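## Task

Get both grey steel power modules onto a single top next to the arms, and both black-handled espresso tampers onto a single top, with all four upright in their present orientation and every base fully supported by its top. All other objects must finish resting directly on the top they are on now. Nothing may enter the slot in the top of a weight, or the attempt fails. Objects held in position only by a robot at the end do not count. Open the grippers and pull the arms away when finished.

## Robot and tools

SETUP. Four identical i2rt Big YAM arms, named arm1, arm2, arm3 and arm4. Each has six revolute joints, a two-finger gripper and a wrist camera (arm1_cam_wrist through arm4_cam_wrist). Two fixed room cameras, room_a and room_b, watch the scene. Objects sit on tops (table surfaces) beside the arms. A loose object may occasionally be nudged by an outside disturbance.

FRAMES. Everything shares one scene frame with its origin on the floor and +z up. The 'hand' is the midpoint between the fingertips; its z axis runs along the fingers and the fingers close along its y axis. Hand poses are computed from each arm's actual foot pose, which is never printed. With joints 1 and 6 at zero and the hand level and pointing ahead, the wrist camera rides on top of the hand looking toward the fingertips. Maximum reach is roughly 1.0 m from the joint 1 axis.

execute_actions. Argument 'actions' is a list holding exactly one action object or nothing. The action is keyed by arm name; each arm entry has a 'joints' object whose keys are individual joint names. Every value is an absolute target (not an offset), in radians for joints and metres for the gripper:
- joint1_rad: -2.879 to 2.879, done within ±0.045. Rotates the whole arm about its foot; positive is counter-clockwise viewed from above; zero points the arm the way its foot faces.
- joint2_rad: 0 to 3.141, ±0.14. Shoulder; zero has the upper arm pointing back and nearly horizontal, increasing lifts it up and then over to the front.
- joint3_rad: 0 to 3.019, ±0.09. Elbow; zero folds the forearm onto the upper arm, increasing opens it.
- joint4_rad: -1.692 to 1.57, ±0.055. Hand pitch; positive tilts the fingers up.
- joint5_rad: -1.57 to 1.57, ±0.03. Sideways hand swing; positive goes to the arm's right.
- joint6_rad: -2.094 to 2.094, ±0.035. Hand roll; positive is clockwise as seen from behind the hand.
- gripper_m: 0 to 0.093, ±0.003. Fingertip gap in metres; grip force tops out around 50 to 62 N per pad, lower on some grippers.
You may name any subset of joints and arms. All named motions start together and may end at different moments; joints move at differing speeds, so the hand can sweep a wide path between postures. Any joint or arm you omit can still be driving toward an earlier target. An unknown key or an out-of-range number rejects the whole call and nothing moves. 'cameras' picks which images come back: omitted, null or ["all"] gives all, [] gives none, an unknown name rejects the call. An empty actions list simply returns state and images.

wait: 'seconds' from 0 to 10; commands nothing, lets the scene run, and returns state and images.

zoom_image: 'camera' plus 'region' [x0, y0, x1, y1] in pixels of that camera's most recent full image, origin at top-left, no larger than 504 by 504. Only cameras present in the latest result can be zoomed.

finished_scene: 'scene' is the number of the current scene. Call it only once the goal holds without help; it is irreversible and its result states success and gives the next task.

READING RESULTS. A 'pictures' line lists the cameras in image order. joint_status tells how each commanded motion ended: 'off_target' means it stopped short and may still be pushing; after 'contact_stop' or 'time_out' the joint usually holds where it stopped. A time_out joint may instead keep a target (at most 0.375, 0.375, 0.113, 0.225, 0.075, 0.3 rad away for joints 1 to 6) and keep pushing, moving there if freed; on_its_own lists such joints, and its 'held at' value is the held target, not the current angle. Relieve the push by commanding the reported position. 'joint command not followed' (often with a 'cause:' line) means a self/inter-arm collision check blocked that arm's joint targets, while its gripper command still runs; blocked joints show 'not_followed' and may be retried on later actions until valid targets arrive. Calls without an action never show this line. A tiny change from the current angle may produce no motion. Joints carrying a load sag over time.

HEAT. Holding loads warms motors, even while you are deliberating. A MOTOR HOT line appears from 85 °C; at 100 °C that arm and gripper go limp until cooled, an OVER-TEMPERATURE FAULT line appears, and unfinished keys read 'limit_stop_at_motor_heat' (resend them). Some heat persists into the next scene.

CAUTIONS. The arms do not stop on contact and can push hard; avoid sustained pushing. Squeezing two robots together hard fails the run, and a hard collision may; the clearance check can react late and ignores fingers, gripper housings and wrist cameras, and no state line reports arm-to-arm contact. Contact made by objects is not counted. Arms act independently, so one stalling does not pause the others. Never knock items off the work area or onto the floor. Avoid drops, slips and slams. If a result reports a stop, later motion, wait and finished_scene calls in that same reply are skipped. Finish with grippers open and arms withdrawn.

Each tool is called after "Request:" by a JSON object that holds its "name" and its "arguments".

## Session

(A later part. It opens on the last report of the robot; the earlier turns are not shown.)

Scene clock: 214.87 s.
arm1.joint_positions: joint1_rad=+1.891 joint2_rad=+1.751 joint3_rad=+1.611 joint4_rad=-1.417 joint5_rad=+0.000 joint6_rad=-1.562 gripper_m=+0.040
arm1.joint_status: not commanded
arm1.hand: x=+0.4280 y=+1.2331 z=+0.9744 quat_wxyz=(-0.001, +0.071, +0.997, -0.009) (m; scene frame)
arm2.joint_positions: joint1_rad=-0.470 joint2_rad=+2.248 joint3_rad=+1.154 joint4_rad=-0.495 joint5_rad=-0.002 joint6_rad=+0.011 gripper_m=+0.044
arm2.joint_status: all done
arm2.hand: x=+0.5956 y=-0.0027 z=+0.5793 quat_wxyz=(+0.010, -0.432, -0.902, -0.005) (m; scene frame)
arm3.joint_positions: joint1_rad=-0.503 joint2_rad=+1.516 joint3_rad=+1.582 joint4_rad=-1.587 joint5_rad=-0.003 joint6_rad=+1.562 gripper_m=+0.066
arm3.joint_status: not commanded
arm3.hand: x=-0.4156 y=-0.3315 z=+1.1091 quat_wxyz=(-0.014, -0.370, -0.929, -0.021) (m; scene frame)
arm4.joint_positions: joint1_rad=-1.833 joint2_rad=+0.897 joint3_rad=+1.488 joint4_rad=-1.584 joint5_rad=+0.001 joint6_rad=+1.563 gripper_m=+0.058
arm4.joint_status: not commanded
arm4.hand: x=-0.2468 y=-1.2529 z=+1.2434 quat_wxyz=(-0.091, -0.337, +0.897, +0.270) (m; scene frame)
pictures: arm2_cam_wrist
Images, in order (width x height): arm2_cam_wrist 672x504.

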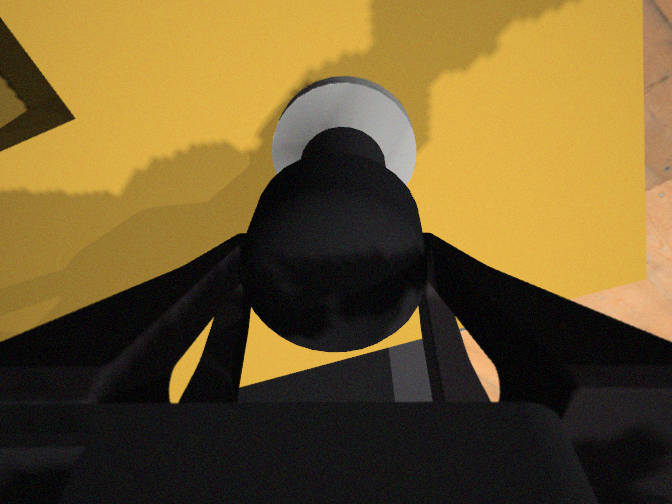

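Down or nearly. Release and return for the module.

Request:
{"name": "execute_actions", "arguments": {"actions": [{"arm2":{"joints":{"gripper_m":0.093}}}], "cameras": []}}

Request:
{"name": "execute_actions", "arguments": {"actions": [{"arm2":{"joints":{"joint2_rad":1.9,"joint4_rad":-0.8}}}], "cameras": ["arm2_cam_wrist"]}}

Request:
{"name": "execute_actions", "arguments": {"actions": [{"arm2":{"joints":{"joint1_rad":1.815,"joint2_rad":1.965,"joint3_rad":1.12,"joint4_rad":0.72}}}], "cameras": []}}

Request:
{"name": "execute_actions", "arguments": {"actions": [{"arm2":{"joints":{"joint2_rad":2.27,"joint3_rad":1.75,"joint4_rad":0.48}}}], "cameras": ["arm2_cam_wrist","arm1_cam_wrist"]}}

Scene clock: 224.57 s.
arm1.joint_positions: joint1_rad=+1.891 joint2_rad=+1.751 joint3_rad=+1.611 joint4_rad=-1.417 joint5_rad=+0.000 joint6_rad=-1.562 gripper_m=+0.040
arm1.joint_status: not commanded
arm1.hand: x=+0.4280 y=+1.2331 z=+0.9744 quat_wxyz=(-0.001, +0.071, +0.997, -0.009) (m; scene frame)
arm2.joint_positions: joint1_rad=-0.470 joint2_rad=+2.248 joint3_rad=+1.154 joint4_rad=-0.494 joint5_rad=-0.002 joint6_rad=+0.011 gripper_m=+0.093
arm2.joint_status: all done
arm2.hand: x=+0.5956 y=-0.0028 z=+0.5793 quat_wxyz=(+0.010, -0.432, -0.902, -0.004) (m; scene frame)
arm3.joint_positions: joint1_rad=-0.503 joint2_rad=+1.516 joint3_rad=+1.582 joint4_rad=-1.587 joint5_rad=-0.003 joint6_rad=+1.562 gripper_m=+0.066
arm3.joint_status: not commanded
arm3.hand: x=-0.4156 y=-0.3315 z=+1.1091 quat_wxyz=(-0.014, -0.370, -0.929, -0.021) (m; scene frame)
arm4.joint_positions: joint1_rad=-1.833 joint2_rad=+0.897 joint3_rad=+1.488 joint4_rad=-1.584 joint5_rad=+0.001 joint6_rad=+1.563 gripper_m=+0.058
arm4.joint_status: not commanded
arm4.hand: x=-0.2468 y=-1.2529 z=+1.2434 quat_wxyz=(-0.091, -0.337, +0.897, +0.270) (m; scene frame)
pictures: none
No camera images: the call's "cameras" was empty. Leave "cameras" out to get every camera's image.

Scene clock: 225.87 s.
arm1.joint_positions: joint1_rad=+1.891 joint2_rad=+1.751 joint3_rad=+1.611 joint4_rad=-1.417 joint5_rad=+0.000 joint6_rad=-1.562 gripper_m=+0.040
arm1.joint_status: not commanded
arm1.hand: x=+0.4280 y=+1.2331 z=+0.9744 quat_wxyz=(-0.001, +0.071, +0.997, -0.009) (m; scene frame)
arm2.joint_positions: joint1_rad=-0.470 joint2_rad=+1.901 joint3_rad=+1.154 joint4_rad=-0.792 joint5_rad=-0.002 joint6_rad=+0.011 gripper_m=+0.093
arm2.joint_status: all done
arm2.hand: x=+0.6051 y=-0.0138 z=+0.7427 quat_wxyz=(-0.012, -0.432, -0.902, +0.006) (m; scene frame)
arm3.joint_positions: joint1_rad=-0.503 joint2_rad=+1.516 joint3_rad=+1.582 joint4_rad=-1.587 joint5_rad=-0.003 joint6_rad=+1.562 gripper_m=+0.066
arm3.joint_status: not commanded
arm3.hand: x=-0.4156 y=-0.3315 z=+1.1091 quat_wxyz=(-0.014, -0.370, -0.929, -0.021) (m; scene frame)
arm4.joint_positions: joint1_rad=-1.833 joint2_rad=+0.897 joint3_rad=+1.488 joint4_rad=-1.584 joint5_rad=+0.001 joint6_rad=+1.563 gripper_m=+0.058
arm4.joint_status: not commanded
arm4.hand: x=-0.2468 y=-1.2529 z=+1.2434 quat_wxyz=(-0.091, -0.337, +0.897, +0.270) (m; scene frame)
pictures: arm2_cam_wrist
Images, in order (width x height): arm2_cam_wrist 672x504.

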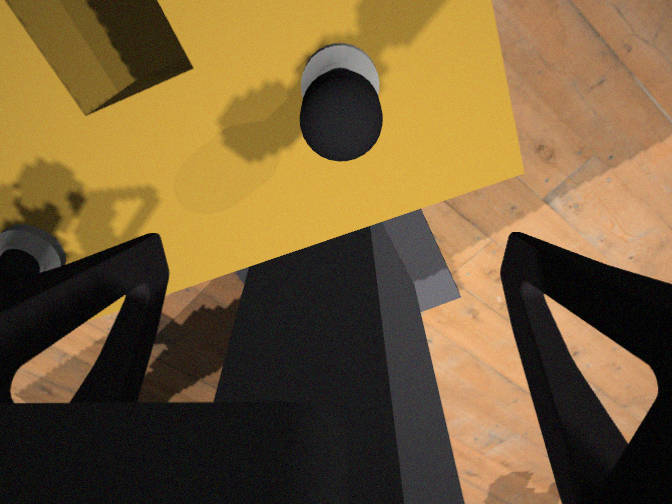

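Scene clock: 228.07 s.
arm1.joint_positions: joint1_rad=+1.891 joint2_rad=+1.751 joint3_rad=+1.611 joint4_rad=-1.417 joint5_rad=+0.000 joint6_rad=-1.562 gripper_m=+0.040
arm1.joint_status: not commanded
arm1.hand: x=+0.4280 y=+1.2331 z=+0.9744 quat_wxyz=(-0.001, +0.071, +0.997, -0.009) (m; scene frame)
arm2.joint_positions: joint1_rad=+1.824 joint2_rad=+1.982 joint3_rad=+1.122 joint4_rad=+0.699 joint5_rad=+0.000 joint6_rad=+0.010 gripper_m=+0.093
arm2.joint_status: all done
arm2.hand: x=+0.4063 y=+1.0882 z=+0.9050 quat_wxyz=(-0.490, +0.490, -0.583, -0.424) (m; scene frame)
arm3.joint_positions: joint1_rad=-0.503 joint2_rad=+1.516 joint3_rad=+1.582 joint4_rad=-1.587 joint5_rad=-0.003 joint6_rad=+1.562 gripper_m=+0.066
arm3.joint_status: not commanded
arm3.hand: x=-0.4156 y=-0.3315 z=+1.1091 quat_wxyz=(-0.014, -0.370, -0.929, -0.021) (m; scene frame)
arm4.joint_positions: joint1_rad=-1.833 joint2_rad=+0.897 joint3_rad=+1.488 joint4_rad=-1.584 joint5_rad=+0.001 joint6_rad=+1.563 gripper_m=+0.058
arm4.joint_status: not commanded
arm4.hand: x=-0.2468 y=-1.2529 z=+1.2434 quat_wxyz=(-0.091, -0.337, +0.897, +0.270) (m; scene frame)
pictures: none
No camera images: the call's "cameras" was empty. Leave "cameras" out to get every camera's image.

Scene clock: 229.63 s.
arm1.joint_positions: joint1_rad=+1.891 joint2_rad=+1.751 joint3_rad=+1.611 joint4_rad=-1.417 joint5_rad=+0.000 joint6_rad=-1.562 gripper_m=+0.040
arm1.joint_status: not commanded
arm1.hand: x=+0.4280 y=+1.2331 z=+0.9744 quat_wxyz=(-0.001, +0.071, +0.997, -0.009) (m; scene frame)
arm2.joint_positions: joint1_rad=+1.824 joint2_rad=+2.266 joint3_rad=+1.705 joint4_rad=+0.477 joint5_rad=+0.000 joint6_rad=+0.010 gripper_m=+0.093
arm2.joint_status: all done
arm2.hand: x=+0.4314 y=+1.2437 z=+0.9371 quat_wxyz=(-0.512, +0.474, -0.563, -0.443) (m; scene frame)
arm3.joint_positions: joint1_rad=-0.503 joint2_rad=+1.516 joint3_rad=+1.582 joint4_rad=-1.587 joint5_rad=-0.003 joint6_rad=+1.562 gripper_m=+0.066
arm3.joint_status: not commanded
arm3.hand: x=-0.4156 y=-0.3315 z=+1.1091 quat_wxyz=(-0.014, -0.370, -0.929, -0.021) (m; scene frame)
arm4.joint_positions: joint1_rad=-1.833 joint2_rad=+0.897 joint3_rad=+1.488 joint4_rad=-1.584 joint5_rad=+0.001 joint6_rad=+1.563 gripper_m=+0.058
arm4.joint_status: not commanded
arm4.hand: x=-0.2468 y=-1.2529 z=+1.2434 quat_wxyz=(-0.091, -0.337, +0.897, +0.270) (m; scene frame)
pictures: arm1_cam_wrist, arm2_cam_wrist
Images, in order (width x height): arm1_cam_wrist 672x504, arm2_cam_wrist 672x504.

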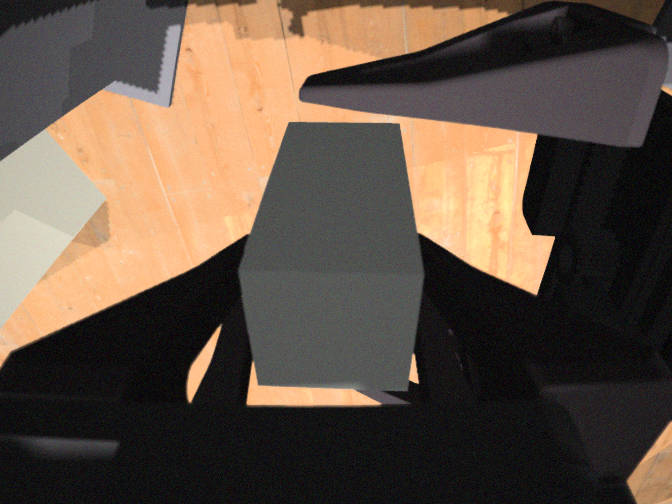

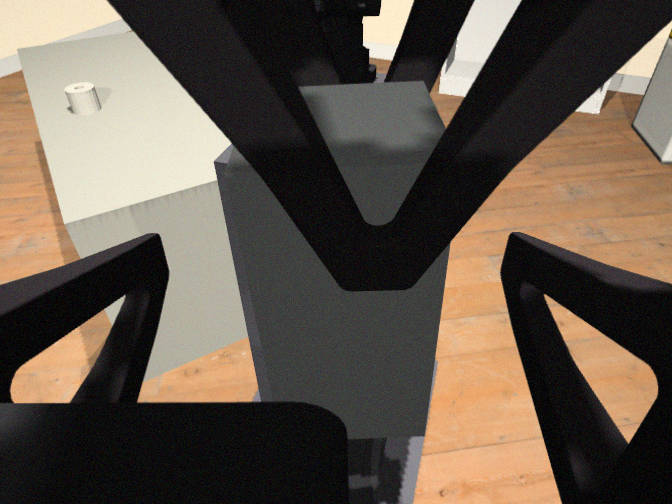

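A bit high; lower slightly, then transfer.

Request:
{"name": "execute_actions", "arguments": {"actions": [{"arm2":{"joints":{"joint1_rad":1.805,"joint4_rad":0.415}}}], "cameras": []}}

Request:
{"name": "execute_actions", "arguments": {"actions": [{"arm2":{"joints":{"gripper_m":0.015}}}], "cameras": []}}

Request:
{"name": "execute_actions", "arguments": {"actions": [{"arm1":{"joints":{"gripper_m":0.052}}}], "cameras": []}}

Request:
{"name": "execute_actions", "arguments": {"actions": [{"arm1":{"joints":{"joint3_rad":1.83,"joint4_rad":-1.64}}}], "cameras": ["arm2_cam_wrist"]}}

Request:
{"name": "execute_actions", "arguments": {"actions": [{"arm1":{"joints":{"joint2_rad":0.9,"joint3_rad":1.4}},"arm2":{"joints":{"joint1_rad":-1.95}},"arm3":{"joints":{"joint2_rad":1.84,"joint3_rad":1.95,"joint4_rad":-1.64}}}], "cameras": ["arm2_cam_wrist","arm3_cam_wrist"]}}

Scene clock: 239.00 s.
arm1.joint_positions: joint1_rad=+1.891 joint2_rad=+1.751 joint3_rad=+1.611 joint4_rad=-1.417 joint5_rad=+0.000 joint6_rad=-1.562 gripper_m=+0.040
arm1.joint_status: not commanded
arm1.hand: x=+0.4280 y=+1.2331 z=+0.9744 quat_wxyz=(-0.001, +0.071, +0.997, -0.009) (m; scene frame)
arm2.joint_positions: joint1_rad=+1.820 joint2_rad=+2.267 joint3_rad=+1.705 joint4_rad=+0.422 joint5_rad=+0.000 joint6_rad=+0.010 gripper_m=+0.093
arm2.joint_status: all done
arm2.hand: x=+0.4341 y=+1.2417 z=+0.9231 quat_wxyz=(-0.497, +0.485, -0.578, -0.428) (m; scene frame)
arm3.joint_positions: joint1_rad=-0.503 joint2_rad=+1.516 joint3_rad=+1.582 joint4_rad=-1.587 joint5_rad=-0.003 joint6_rad=+1.562 gripper_m=+0.066
arm3.joint_status: not commanded
arm3.hand: x=-0.4156 y=-0.3315 z=+1.1091 quat_wxyz=(-0.014, -0.370, -0.929, -0.021) (m; scene frame)
arm4.joint_positions: joint1_rad=-1.833 joint2_rad=+0.897 joint3_rad=+1.488 joint4_rad=-1.584 joint5_rad=+0.001 joint6_rad=+1.563 gripper_m=+0.058
arm4.joint_status: not commanded
arm4.hand: x=-0.2468 y=-1.2529 z=+1.2434 quat_wxyz=(-0.091, -0.337, +0.897, +0.270) (m; scene frame)
pictures: none
No camera images: the call's "cameras" was empty. Leave "cameras" out to get every camera's image.

Scene clock: 239.67 s.
arm1.joint_positions: joint1_rad=+1.891 joint2_rad=+1.751 joint3_rad=+1.611 joint4_rad=-1.417 joint5_rad=+0.002 joint6_rad=-1.561 gripper_m=+0.040
arm1.joint_status: not commanded
arm1.hand: x=+0.4275 y=+1.2331 z=+0.9744 quat_wxyz=(-0.003, +0.071, +0.997, -0.009) (m; scene frame)
arm2.joint_positions: joint1_rad=+1.820 joint2_rad=+2.267 joint3_rad=+1.705 joint4_rad=+0.422 joint5_rad=-0.002 joint6_rad=+0.003 gripper_m=+0.040
arm2.joint_status: gripper_m off_target (ended at +0.039, target +0.015)
arm2.hand: x=+0.4338 y=+1.2417 z=+0.9230 quat_wxyz=(-0.498, +0.487, -0.576, -0.427) (m; scene frame)
arm3.joint_positions: joint1_rad=-0.503 joint2_rad=+1.516 joint3_rad=+1.582 joint4_rad=-1.587 joint5_rad=-0.003 joint6_rad=+1.562 gripper_m=+0.066
arm3.joint_status: not commanded
arm3.hand: x=-0.4156 y=-0.3315 z=+1.1091 quat_wxyz=(-0.014, -0.370, -0.929, -0.021) (m; scene frame)
arm4.joint_positions: joint1_rad=-1.833 joint2_rad=+0.897 joint3_rad=+1.488 joint4_rad=-1.584 joint5_rad=+0.001 joint6_rad=+1.563 gripper_m=+0.058
arm4.joint_status: not commanded
arm4.hand: x=-0.2468 y=-1.2529 z=+1.2434 quat_wxyz=(-0.091, -0.337, +0.897, +0.270) (m; scene frame)
pictures: none
No camera images: the call's "cameras" was empty. Leave "cameras" out to get every camera's image.

Scene clock: 240.50 s.
arm1.joint_positions: joint1_rad=+1.891 joint2_rad=+1.751 joint3_rad=+1.611 joint4_rad=-1.417 joint5_rad=+0.002 joint6_rad=-1.562 gripper_m=+0.052
arm1.joint_status: all done
arm1.hand: x=+0.4275 y=+1.2331 z=+0.9744 quat_wxyz=(-0.003, +0.071, +0.997, -0.009) (m; scene frame)
arm2.joint_positions: joint1_rad=+1.820 joint2_rad=+2.287 joint3_rad=+1.705 joint4_rad=+0.411 joint5_rad=-0.002 joint6_rad=+0.003 gripper_m=+0.040
arm2.joint_status: not commanded
arm2.hand: x=+0.4341 y=+1.2412 z=+0.9028 quat_wxyz=(-0.489, +0.494, -0.584, -0.419) (m; scene frame)
arm3.joint_positions: joint1_rad=-0.503 joint2_rad=+1.516 joint3_rad=+1.582 joint4_rad=-1.587 joint5_rad=-0.003 joint6_rad=+1.562 gripper_m=+0.066
arm3.joint_status: not commanded
arm3.hand: x=-0.4156 y=-0.3315 z=+1.1091 quat_wxyz=(-0.014, -0.370, -0.929, -0.021) (m; scene frame)
arm4.joint_positions: joint1_rad=-1.833 joint2_rad=+0.897 joint3_rad=+1.488 joint4_rad=-1.584 joint5_rad=+0.001 joint6_rad=+1.563 gripper_m=+0.058
arm4.joint_status: not commanded
arm4.hand: x=-0.2468 y=-1.2529 z=+1.2434 quat_wxyz=(-0.091, -0.337, +0.897, +0.270) (m; scene frame)
pictures: none
No camera images: the call's "cameras" was empty. Leave "cameras" out to get every camera's image.

Scene clock: 241.53 s.
arm1.joint_positions: joint1_rad=+1.891 joint2_rad=+1.747 joint3_rad=+1.798 joint4_rad=-1.626 joint5_rad=+0.002 joint6_rad=-1.563 gripper_m=+0.052
arm1.joint_status: all done
arm1.hand: x=+0.4281 y=+1.2362 z=+1.0473 quat_wxyz=(-0.002, +0.070, +0.998, +0.001) (m; scene frame)
arm2.joint_positions: joint1_rad=+1.820 joint2_rad=+2.286 joint3_rad=+1.705 joint4_rad=+0.410 joint5_rad=-0.002 joint6_rad=+0.003 gripper_m=+0.040
arm2.joint_status: not commanded
arm2.hand: x=+0.4341 y=+1.2413 z=+0.9042 quat_wxyz=(-0.489, +0.493, -0.584, -0.419) (m; scene frame)
arm3.joint_positions: joint1_rad=-0.503 joint2_rad=+1.516 joint3_rad=+1.582 joint4_rad=-1.587 joint5_rad=-0.003 joint6_rad=+1.562 gripper_m=+0.066
arm3.joint_status: not commanded
arm3.hand: x=-0.4156 y=-0.3315 z=+1.1091 quat_wxyz=(-0.014, -0.370, -0.929, -0.021) (m; scene frame)
arm4.joint_positions: joint1_rad=-1.833 joint2_rad=+0.897 joint3_rad=+1.488 joint4_rad=-1.584 joint5_rad=+0.001 joint6_rad=+1.563 gripper_m=+0.058
arm4.joint_status: not commanded
arm4.hand: x=-0.2468 y=-1.2529 z=+1.2434 quat_wxyz=(-0.091, -0.337, +0.897, +0.270) (m; scene frame)
pictures: arm2_cam_wrist
Images, in order (width x height): arm2_cam_wrist 672x504.

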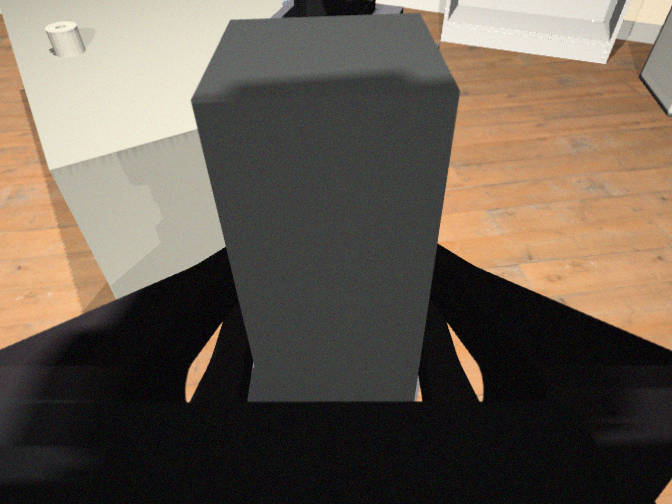

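Scene clock: 244.77 s.
arm1.joint_positions: joint1_rad=+1.891 joint2_rad=+0.890 joint3_rad=+1.405 joint4_rad=-1.628 joint5_rad=+0.002 joint6_rad=-1.563 gripper_m=+0.052
arm1.joint_status: all done
arm1.hand: x=+0.4626 y=+1.4927 z=+1.2172 quat_wxyz=(-0.016, +0.068, +0.971, -0.229) (m; scene frame)
arm2.joint_positions: joint1_rad=-1.954 joint2_rad=+2.290 joint3_rad=+1.705 joint4_rad=+0.410 joint5_rad=+0.003 joint6_rad=+0.003 gripper_m=+0.040
arm2.joint_status: all done
arm2.hand: x=-0.3408 y=-0.2478 z=+0.9014 quat_wxyz=(-0.242, -0.709, -0.289, +0.596) (m; scene frame)
arm3.joint_positions: joint1_rad=-0.503 joint2_rad=+1.859 joint3_rad=+1.903 joint4_rad=-1.634 joint5_rad=-0.003 joint6_rad=+1.563 gripper_m=+0.066
arm3.joint_status: all done
arm3.hand: x=-0.3393 y=-0.2532 z=+1.0626 quat_wxyz=(-0.001, -0.371, -0.929, +0.011) (m; scene frame)
arm4.joint_positions: joint1_rad=-1.833 joint2_rad=+0.897 joint3_rad=+1.488 joint4_rad=-1.584 joint5_rad=+0.001 joint6_rad=+1.563 gripper_m=+0.058
arm4.joint_status: not commanded
arm4.hand: x=-0.2468 y=-1.2529 z=+1.2434 quat_wxyz=(-0.091, -0.337, +0.897, +0.270) (m; scene frame)
pictures: arm2_cam_wrist, arm3_cam_wrist
Images, in order (width x height): arm2_cam_wrist 672x504, arm3_cam_wrist 672x504.

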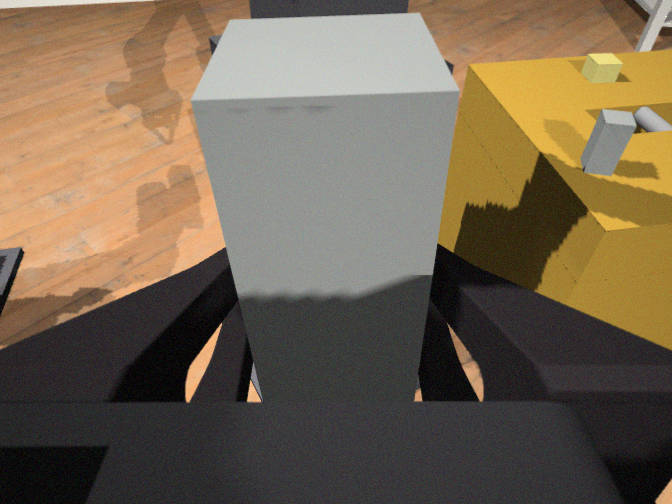

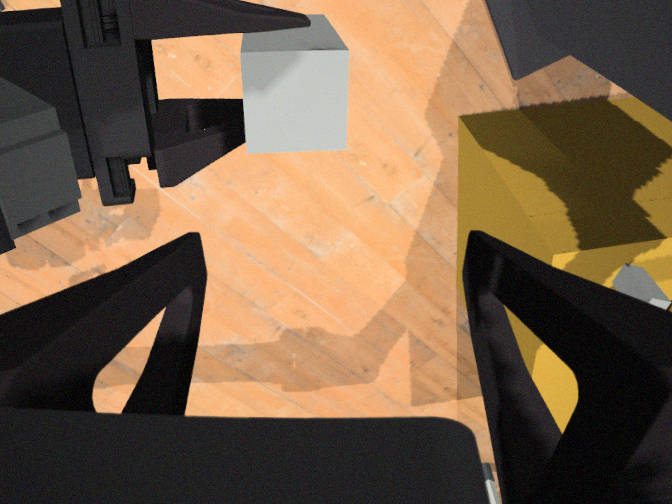

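Request:
{"name": "execute_actions", "arguments": {"actions": [{"arm3":{"joints":{"joint1_rad":-0.528,"joint3_rad":1.765,"joint4_rad":-1.42}}}], "cameras": ["arm2_cam_wrist","arm3_cam_wrist"]}}

Scene clock: 249.70 s.
arm1.joint_positions: joint1_rad=+1.891 joint2_rad=+0.890 joint3_rad=+1.405 joint4_rad=-1.628 joint5_rad=+0.002 joint6_rad=-1.563 gripper_m=+0.052
arm1.joint_status: not commanded
arm1.hand: x=+0.4626 y=+1.4927 z=+1.2172 quat_wxyz=(-0.016, +0.068, +0.971, -0.229) (m; scene frame)
arm2.joint_positions: joint1_rad=-1.954 joint2_rad=+2.290 joint3_rad=+1.705 joint4_rad=+0.410 joint5_rad=+0.003 joint6_rad=+0.003 gripper_m=+0.040
arm2.joint_status: not commanded
arm2.hand: x=-0.3408 y=-0.2478 z=+0.9014 quat_wxyz=(-0.242, -0.709, -0.289, +0.596) (m; scene frame)
arm3.joint_positions: joint1_rad=-0.520 joint2_rad=+1.844 joint3_rad=+1.754 joint4_rad=-1.434 joint5_rad=-0.003 joint6_rad=+1.563 gripper_m=+0.066
arm3.joint_status: all done
arm3.hand: x=-0.3252 y=-0.2535 z=+1.0136 quat_wxyz=(-0.013, -0.378, -0.925, -0.019) (m; scene frame)
arm4.joint_positions: joint1_rad=-1.833 joint2_rad=+0.897 joint3_rad=+1.488 joint4_rad=-1.584 joint5_rad=+0.001 joint6_rad=+1.563 gripper_m=+0.058
arm4.joint_status: not commanded
arm4.hand: x=-0.2468 y=-1.2529 z=+1.2434 quat_wxyz=(-0.091, -0.337, +0.897, +0.270) (m; scene frame)
pictures: arm2_cam_wrist, arm3_cam_wrist
Images, in order (width x height): arm2_cam_wrist 672x504, arm3_cam_wrist 672x504.

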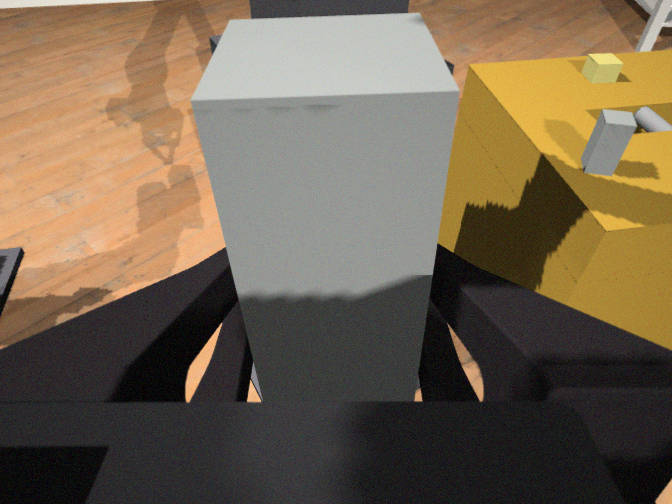

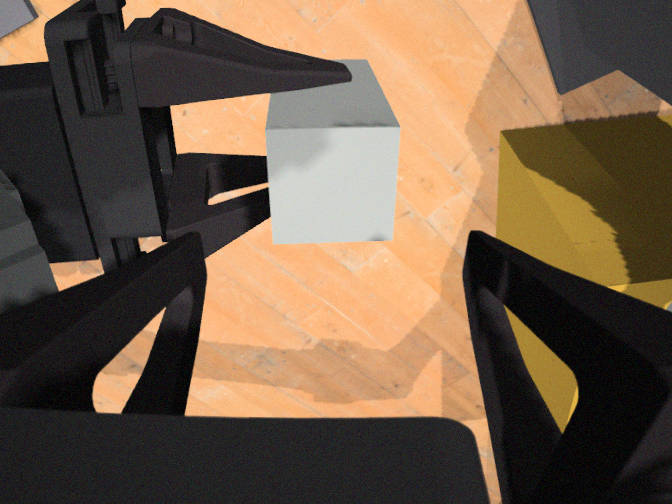

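Descend .055.

Request:
{"name": "execute_actions", "arguments": {"actions": [{"arm3":{"joints":{"joint2_rad":1.875,"joint3_rad":1.665,"joint4_rad":-1.29,"gripper_m":0.06}}}], "cameras": ["arm2_cam_wrist","arm3_cam_wrist"]}}

Request:
{"name": "execute_actions", "arguments": {"actions": [{"arm3":{"joints":{"gripper_m":0.015}}}], "cameras": ["arm2_cam_wrist"]}}

Scene clock: 254.13 s.
arm1.joint_positions: joint1_rad=+1.891 joint2_rad=+0.890 joint3_rad=+1.405 joint4_rad=-1.628 joint5_rad=+0.002 joint6_rad=-1.563 gripper_m=+0.052
arm1.joint_status: not commanded
arm1.hand: x=+0.4626 y=+1.4927 z=+1.2172 quat_wxyz=(-0.016, +0.068, +0.971, -0.229) (m; scene frame)
arm2.joint_positions: joint1_rad=-1.954 joint2_rad=+2.290 joint3_rad=+1.705 joint4_rad=+0.410 joint5_rad=+0.003 joint6_rad=+0.003 gripper_m=+0.040
arm2.joint_status: not commanded
arm2.hand: x=-0.3408 y=-0.2478 z=+0.9014 quat_wxyz=(-0.242, -0.709, -0.289, +0.596) (m; scene frame)
arm3.joint_positions: joint1_rad=-0.520 joint2_rad=+1.871 joint3_rad=+1.657 joint4_rad=-1.304 joint5_rad=-0.003 joint6_rad=+1.563 gripper_m=+0.060
arm3.joint_status: all done
arm3.hand: x=-0.3223 y=-0.2515 z=+0.9627 quat_wxyz=(-0.014, -0.378, -0.925, -0.022) (m; scene frame)
arm4.joint_positions: joint1_rad=-1.833 joint2_rad=+0.897 joint3_rad=+1.488 joint4_rad=-1.584 joint5_rad=+0.001 joint6_rad=+1.563 gripper_m=+0.058
arm4.joint_status: not commanded
arm4.hand: x=-0.2468 y=-1.2529 z=+1.2434 quat_wxyz=(-0.091, -0.337, +0.897, +0.270) (m; scene frame)
pictures: arm2_cam_wrist, arm3_cam_wrist
Images, in order (width x height): arm2_cam_wrist 672x504, arm3_cam_wrist 672x504.

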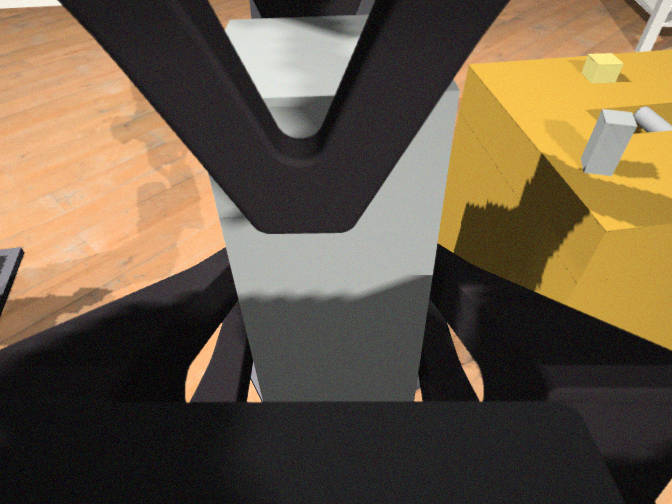

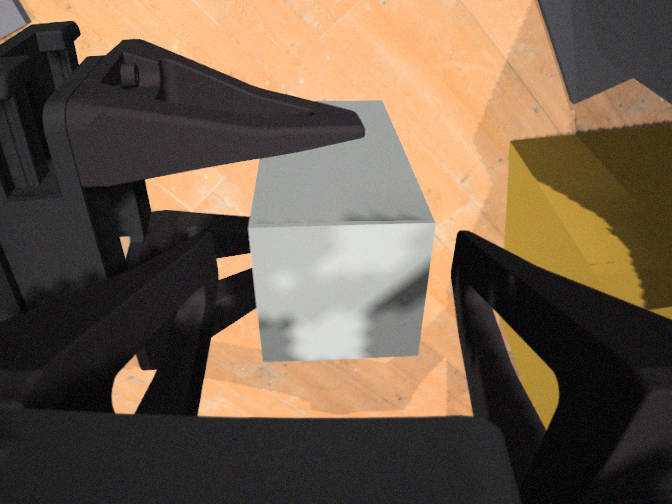

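Scene clock: 254.73 s.
arm1.joint_positions: joint1_rad=+1.891 joint2_rad=+0.890 joint3_rad=+1.405 joint4_rad=-1.628 joint5_rad=+0.002 joint6_rad=-1.563 gripper_m=+0.052
arm1.joint_status: not commanded
arm1.hand: x=+0.4626 y=+1.4927 z=+1.2172 quat_wxyz=(-0.016, +0.068, +0.971, -0.229) (m; scene frame)
arm2.joint_positions: joint1_rad=-1.954 joint2_rad=+2.290 joint3_rad=+1.705 joint4_rad=+0.409 joint5_rad=+0.003 joint6_rad=+0.003 gripper_m=+0.040
arm2.joint_status: not commanded
arm2.hand: x=-0.3407 y=-0.2477 z=+0.9011 quat_wxyz=(-0.242, -0.709, -0.289, +0.596) (m; scene frame)
arm3.joint_positions: joint1_rad=-0.520 joint2_rad=+1.871 joint3_rad=+1.656 joint4_rad=-1.304 joint5_rad=-0.003 joint6_rad=+1.564 gripper_m=+0.039
arm3.joint_status: gripper_m off_target (ended at +0.039, target +0.015)
arm3.hand: x=-0.3225 y=-0.2518 z=+0.9623 quat_wxyz=(-0.014, -0.378, -0.925, -0.022) (m; scene frame)
arm4.joint_positions: joint1_rad=-1.833 joint2_rad=+0.897 joint3_rad=+1.488 joint4_rad=-1.584 joint5_rad=+0.001 joint6_rad=+1.563 gripper_m=+0.058
arm4.joint_status: not commanded
arm4.hand: x=-0.2468 y=-1.2529 z=+1.2434 quat_wxyz=(-0.091, -0.337, +0.897, +0.270) (m; scene frame)
pictures: arm2_cam_wrist
Images, in order (width x height): arm2_cam_wrist 672x504.

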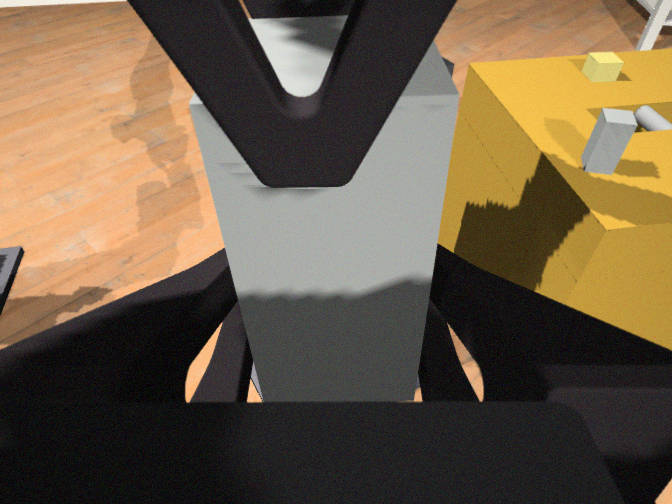

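Request:
{"name": "execute_actions", "arguments": {"actions": [{"arm2":{"joints":{"gripper_m":0.093,"joint2_rad":2.3}}}], "cameras": []}}

Request:
{"name": "execute_actions", "arguments": {"actions": [{"arm2":{"joints":{"joint2_rad":1.965,"joint3_rad":1.05,"joint4_rad":0.72}}}], "cameras": []}}

Request:
{"name": "execute_actions", "arguments": {"actions": [{"arm3":{"joints":{"joint1_rad":0.93,"joint2_rad":2.17,"joint3_rad":1.47,"joint4_rad":-0.81,"joint6_rad":0}},"arm2":{"joints":{"joint2_rad":0.9,"joint4_rad":-1}}}], "cameras": ["arm3_cam_wrist","room_a"]}}

Request:
{"name": "zoom_image", "arguments": {"camera": "room_a", "region": [400, 210, 510, 300]}}

Scene clock: 262.77 s.
arm1.joint_positions: joint1_rad=+1.891 joint2_rad=+0.890 joint3_rad=+1.405 joint4_rad=-1.628 joint5_rad=+0.002 joint6_rad=-1.563 gripper_m=+0.052
arm1.joint_status: not commanded
arm1.hand: x=+0.4626 y=+1.4927 z=+1.2172 quat_wxyz=(-0.016, +0.068, +0.971, -0.229) (m; scene frame)
arm2.joint_positions: joint1_rad=-1.954 joint2_rad=+2.293 joint3_rad=+1.706 joint4_rad=+0.409 joint5_rad=+0.003 joint6_rad=+0.003 gripper_m=+0.093
arm2.joint_status: all done
arm2.hand: x=-0.3407 y=-0.2478 z=+0.8990 quat_wxyz=(-0.241, -0.710, -0.289, +0.595) (m; scene frame)
arm3.joint_positions: joint1_rad=-0.520 joint2_rad=+1.871 joint3_rad=+1.655 joint4_rad=-1.304 joint5_rad=-0.002 joint6_rad=+1.564 gripper_m=+0.039
arm3.joint_status: not commanded
arm3.hand: x=-0.3224 y=-0.2519 z=+0.9619 quat_wxyz=(-0.015, -0.378, -0.925, -0.021) (m; scene frame)
arm4.joint_positions: joint1_rad=-1.833 joint2_rad=+0.897 joint3_rad=+1.488 joint4_rad=-1.584 joint5_rad=+0.001 joint6_rad=+1.563 gripper_m=+0.058
arm4.joint_status: not commanded
arm4.hand: x=-0.2468 y=-1.2529 z=+1.2434 quat_wxyz=(-0.091, -0.337, +0.897, +0.270) (m; scene frame)
pictures: none
No camera images: the call's "cameras" was empty. Leave "cameras" out to get every camera's image.

Scene clock: 264.33 s.
arm1.joint_positions: joint1_rad=+1.891 joint2_rad=+0.890 joint3_rad=+1.405 joint4_rad=-1.628 joint5_rad=+0.002 joint6_rad=-1.563 gripper_m=+0.052
arm1.joint_status: not commanded
arm1.hand: x=+0.4626 y=+1.4927 z=+1.2172 quat_wxyz=(-0.016, +0.068, +0.971, -0.229) (m; scene frame)
arm2.joint_positions: joint1_rad=-1.954 joint2_rad=+1.984 joint3_rad=+1.043 joint4_rad=+0.715 joint5_rad=+0.003 joint6_rad=+0.003 gripper_m=+0.093
arm2.joint_status: all done
arm2.hand: x=-0.2106 y=-0.1200 z=+0.8706 quat_wxyz=(-0.234, -0.724, -0.295, +0.578) (m; scene frame)
arm3.joint_positions: joint1_rad=-0.520 joint2_rad=+1.871 joint3_rad=+1.655 joint4_rad=-1.304 joint5_rad=-0.002 joint6_rad=+1.564 gripper_m=+0.039
arm3.joint_status: not commanded
arm3.hand: x=-0.3224 y=-0.2519 z=+0.9619 quat_wxyz=(-0.015, -0.378, -0.925, -0.021) (m; scene frame)
arm4.joint_positions: joint1_rad=-1.833 joint2_rad=+0.897 joint3_rad=+1.488 joint4_rad=-1.584 joint5_rad=+0.001 joint6_rad=+1.563 gripper_m=+0.058
arm4.joint_status: not commanded
arm4.hand: x=-0.2468 y=-1.2529 z=+1.2434 quat_wxyz=(-0.091, -0.337, +0.897, +0.270) (m; scene frame)
pictures: none
No camera images: the call's "cameras" was empty. Leave "cameras" out to get every camera's image.

Scene clock: 266.50 s.
arm1.joint_positions: joint1_rad=+1.891 joint2_rad=+0.890 joint3_rad=+1.405 joint4_rad=-1.628 joint5_rad=+0.002 joint6_rad=-1.563 gripper_m=+0.052
arm1.joint_status: not commanded
arm1.hand: x=+0.4626 y=+1.4927 z=+1.2172 quat_wxyz=(-0.016, +0.068, +0.971, -0.229) (m; scene frame)
arm2.joint_positions: joint1_rad=-1.954 joint2_rad=+0.896 joint3_rad=+1.043 joint4_rad=-0.992 joint5_rad=+0.003 joint6_rad=+0.003 gripper_m=+0.093
arm2.joint_status: all done
arm2.hand: x=+0.0199 y=+0.1048 z=+1.1242 quat_wxyz=(-0.132, -0.866, -0.353, +0.330) (m; scene frame)
arm3.joint_positions: joint1_rad=+0.939 joint2_rad=+2.186 joint3_rad=+1.462 joint4_rad=-0.809 joint5_rad=-0.002 joint6_rad=+0.009 gripper_m=+0.039
arm3.joint_status: all done
arm3.hand: x=-1.1026 y=-0.2060 z=+0.7120 quat_wxyz=(-0.005, +0.899, -0.437, -0.012) (m; scene frame)
arm4.joint_positions: joint1_rad=-1.833 joint2_rad=+0.897 joint3_rad=+1.488 joint4_rad=-1.584 joint5_rad=+0.001 joint6_rad=+1.563 gripper_m=+0.058
arm4.joint_status: not commanded
arm4.hand: x=-0.2468 y=-1.2529 z=+1.2434 quat_wxyz=(-0.091, -0.337, +0.897, +0.270) (m; scene frame)
pictures: arm3_cam_wrist, room_a
Images, in order (width x height): arm3_cam_wrist 672x504, room_a 672x504.

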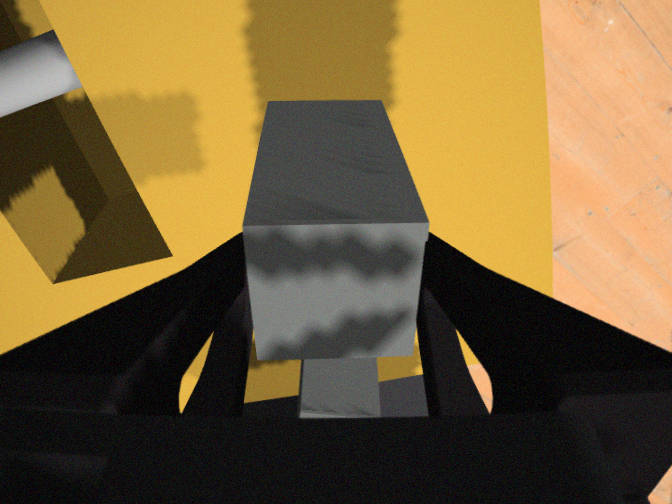

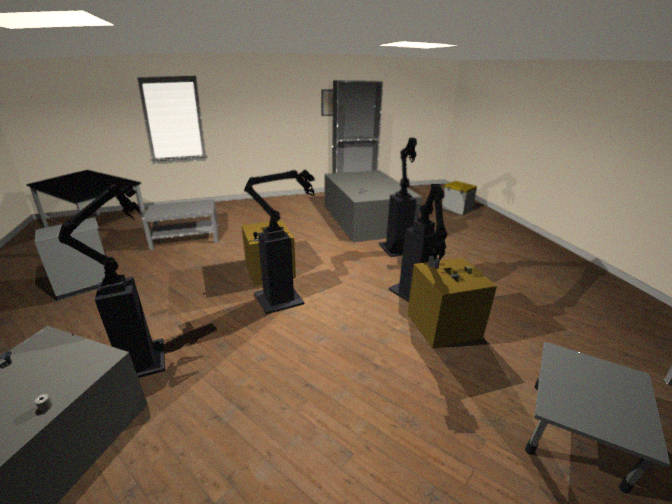

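Region (400, 210, 510, 300) of room_a's 672x504 image, scaled by 4.582, with more detail than that image has; it fills the top 412 rows of this view, and the rest is white.

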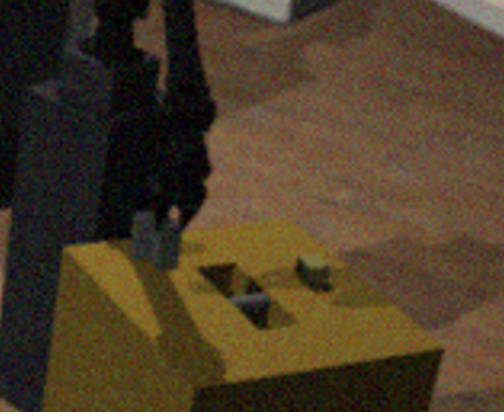

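Request:
{"name": "execute_actions", "arguments": {"actions": [{"arm3":{"joints":{"joint2_rad":2.245,"joint4_rad":-0.75}}}], "cameras": ["arm3_cam_wrist"]}}

Scene clock: 269.80 s.
arm1.joint_positions: joint1_rad=+1.891 joint2_rad=+0.890 joint3_rad=+1.405 joint4_rad=-1.628 joint5_rad=+0.002 joint6_rad=-1.563 gripper_m=+0.052
arm1.joint_status: not commanded
arm1.hand: x=+0.4626 y=+1.4927 z=+1.2172 quat_wxyz=(-0.016, +0.068, +0.971, -0.229) (m; scene frame)
arm2.joint_positions: joint1_rad=-1.954 joint2_rad=+0.896 joint3_rad=+1.043 joint4_rad=-0.992 joint5_rad=+0.003 joint6_rad=+0.003 gripper_m=+0.093
arm2.joint_status: not commanded
arm2.hand: x=+0.0199 y=+0.1048 z=+1.1242 quat_wxyz=(-0.132, -0.866, -0.353, +0.330) (m; scene frame)
arm3.joint_positions: joint1_rad=+0.939 joint2_rad=+2.251 joint3_rad=+1.460 joint4_rad=-0.762 joint5_rad=-0.002 joint6_rad=+0.008 gripper_m=+0.039
arm3.joint_status: all done
arm3.hand: x=-1.0986 y=-0.2110 z=+0.6748 quat_wxyz=(+0.000, +0.900, -0.437, -0.002) (m; scene frame)
arm4.joint_positions: joint1_rad=-1.833 joint2_rad=+0.897 joint3_rad=+1.488 joint4_rad=-1.584 joint5_rad=+0.001 joint6_rad=+1.563 gripper_m=+0.058
arm4.joint_status: not commanded
arm4.hand: x=-0.2468 y=-1.2529 z=+1.2434 quat_wxyz=(-0.091, -0.337, +0.897, +0.270) (m; scene frame)
pictures: arm3_cam_wrist
Images, in order (width x height): arm3_cam_wrist 672x504.

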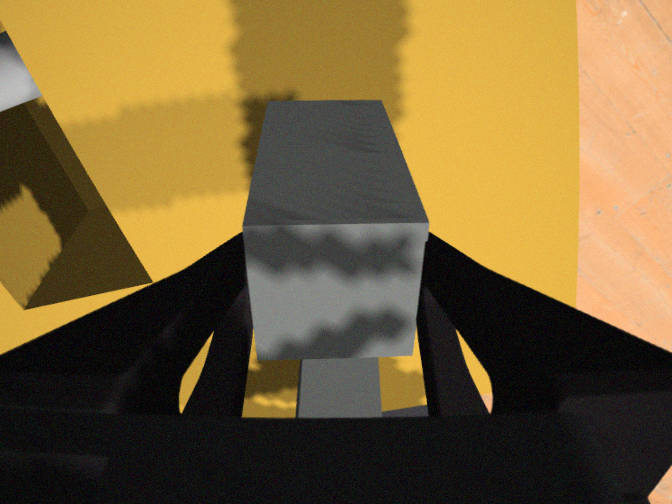

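Request:
{"name": "execute_actions", "arguments": {"actions": [{"arm3":{"joints":{"joint2_rad":2.292,"joint4_rad":-0.71}}}], "cameras": ["arm3_cam_wrist"]}}

Request:
{"name": "execute_actions", "arguments": {"actions": [{"arm3":{"joints":{"gripper_m":0.08}}}], "cameras": []}}

Request:
{"name": "execute_actions", "arguments": {"actions": [{"arm3":{"joints":{"joint2_rad":1.9,"joint4_rad":-1.0}}}], "cameras": ["arm3_cam_wrist"]}}

Request:
{"name": "finished_scene", "arguments": {"scene": 1}}

Scene clock: 277.07 s.
arm1.joint_positions: joint1_rad=+1.891 joint2_rad=+0.890 joint3_rad=+1.405 joint4_rad=-1.628 joint5_rad=+0.002 joint6_rad=-1.563 gripper_m=+0.052
arm1.joint_status: not commanded
arm1.hand: x=+0.4626 y=+1.4927 z=+1.2172 quat_wxyz=(-0.016, +0.068, +0.971, -0.229) (m; scene frame)
arm2.joint_positions: joint1_rad=-1.954 joint2_rad=+0.896 joint3_rad=+1.043 joint4_rad=-0.992 joint5_rad=+0.003 joint6_rad=+0.003 gripper_m=+0.093
arm2.joint_status: not commanded
arm2.hand: x=+0.0199 y=+0.1048 z=+1.1242 quat_wxyz=(-0.132, -0.866, -0.353, +0.330) (m; scene frame)
arm3.joint_positions: joint1_rad=+0.939 joint2_rad=+2.292 joint3_rad=+1.460 joint4_rad=-0.722 joint5_rad=-0.002 joint6_rad=+0.008 gripper_m=+0.039
arm3.joint_status: all done
arm3.hand: x=-1.0975 y=-0.2124 z=+0.6520 quat_wxyz=(+0.000, +0.900, -0.437, -0.002) (m; scene frame)
arm4.joint_positions: joint1_rad=-1.833 joint2_rad=+0.897 joint3_rad=+1.488 joint4_rad=-1.584 joint5_rad=+0.001 joint6_rad=+1.563 gripper_m=+0.058
arm4.joint_status: not commanded
arm4.hand: x=-0.2468 y=-1.2529 z=+1.2434 quat_wxyz=(-0.091, -0.337, +0.897, +0.270) (m; scene frame)
pictures: arm3_cam_wrist
Images, in order (width x height): arm3_cam_wrist 672x504.

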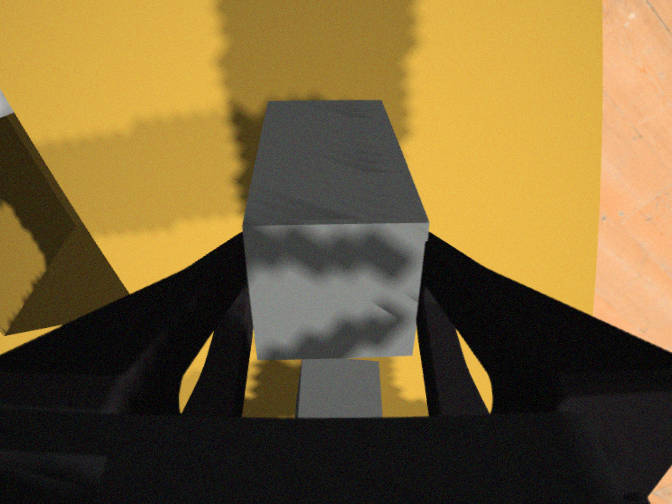

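Scene clock: 277.70 s.
arm1.joint_positions: joint1_rad=+1.891 joint2_rad=+0.890 joint3_rad=+1.405 joint4_rad=-1.628 joint5_rad=+0.002 joint6_rad=-1.563 gripper_m=+0.052
arm1.joint_status: not commanded
arm1.hand: x=+0.4626 y=+1.4927 z=+1.2172 quat_wxyz=(-0.016, +0.068, +0.971, -0.229) (m; scene frame)
arm2.joint_positions: joint1_rad=-1.954 joint2_rad=+0.896 joint3_rad=+1.043 joint4_rad=-0.992 joint5_rad=+0.003 joint6_rad=+0.003 gripper_m=+0.093
arm2.joint_status: not commanded
arm2.hand: x=+0.0199 y=+0.1048 z=+1.1242 quat_wxyz=(-0.132, -0.866, -0.353, +0.330) (m; scene frame)
arm3.joint_positions: joint1_rad=+0.939 joint2_rad=+2.292 joint3_rad=+1.460 joint4_rad=-0.722 joint5_rad=-0.002 joint6_rad=+0.008 gripper_m=+0.080
arm3.joint_status: all done
arm3.hand: x=-1.0975 y=-0.2124 z=+0.6520 quat_wxyz=(+0.000, +0.900, -0.437, -0.002) (m; scene frame)
arm4.joint_positions: joint1_rad=-1.833 joint2_rad=+0.897 joint3_rad=+1.488 joint4_rad=-1.584 joint5_rad=+0.001 joint6_rad=+1.563 gripper_m=+0.058
arm4.joint_status: not commanded
arm4.hand: x=-0.2468 y=-1.2529 z=+1.2434 quat_wxyz=(-0.091, -0.337, +0.897, +0.270) (m; scene frame)
pictures: none
No camera images: the call's "cameras" was empty. Leave "cameras" out to get every camera's image.

Scene clock: 279.13 s.
arm1.joint_positions: joint1_rad=+1.891 joint2_rad=+0.890 joint3_rad=+1.405 joint4_rad=-1.628 joint5_rad=+0.002 joint6_rad=-1.563 gripper_m=+0.052
arm1.joint_status: not commanded
arm1.hand: x=+0.4626 y=+1.4927 z=+1.2172 quat_wxyz=(-0.016, +0.068, +0.971, -0.229) (m; scene frame)
arm2.joint_positions: joint1_rad=-1.954 joint2_rad=+0.896 joint3_rad=+1.043 joint4_rad=-0.992 joint5_rad=+0.003 joint6_rad=+0.003 gripper_m=+0.093
arm2.joint_status: not commanded
arm2.hand: x=+0.0199 y=+0.1048 z=+1.1242 quat_wxyz=(-0.132, -0.866, -0.353, +0.330) (m; scene frame)
arm3.joint_positions: joint1_rad=+0.939 joint2_rad=+1.892 joint3_rad=+1.459 joint4_rad=-0.987 joint5_rad=-0.002 joint6_rad=+0.008 gripper_m=+0.080
arm3.joint_status: all done
arm3.hand: x=-1.1025 y=-0.2063 z=+0.8748 quat_wxyz=(-0.029, +0.898, -0.436, -0.062) (m; scene frame)
arm4.joint_positions: joint1_rad=-1.833 joint2_rad=+0.897 joint3_rad=+1.488 joint4_rad=-1.584 joint5_rad=+0.001 joint6_rad=+1.563 gripper_m=+0.058
arm4.joint_status: not commanded
arm4.hand: x=-0.2468 y=-1.2529 z=+1.2434 quat_wxyz=(-0.091, -0.337, +0.897, +0.270) (m; scene frame)
pictures: arm3_cam_wrist
Images, in order (width x height): arm3_cam_wrist 672x504.

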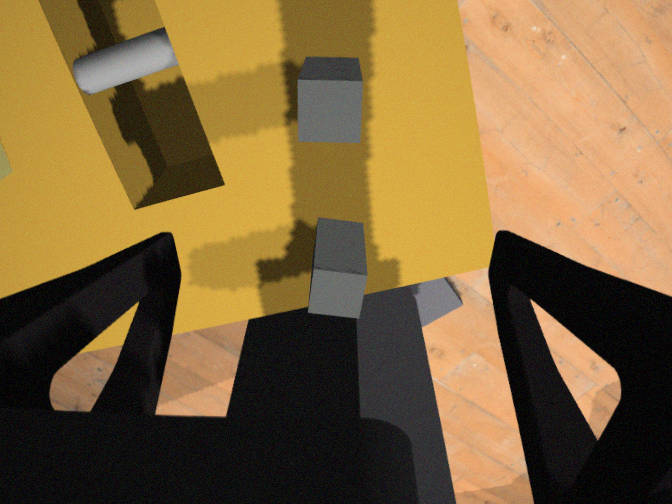

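The scene is finished: the task was done.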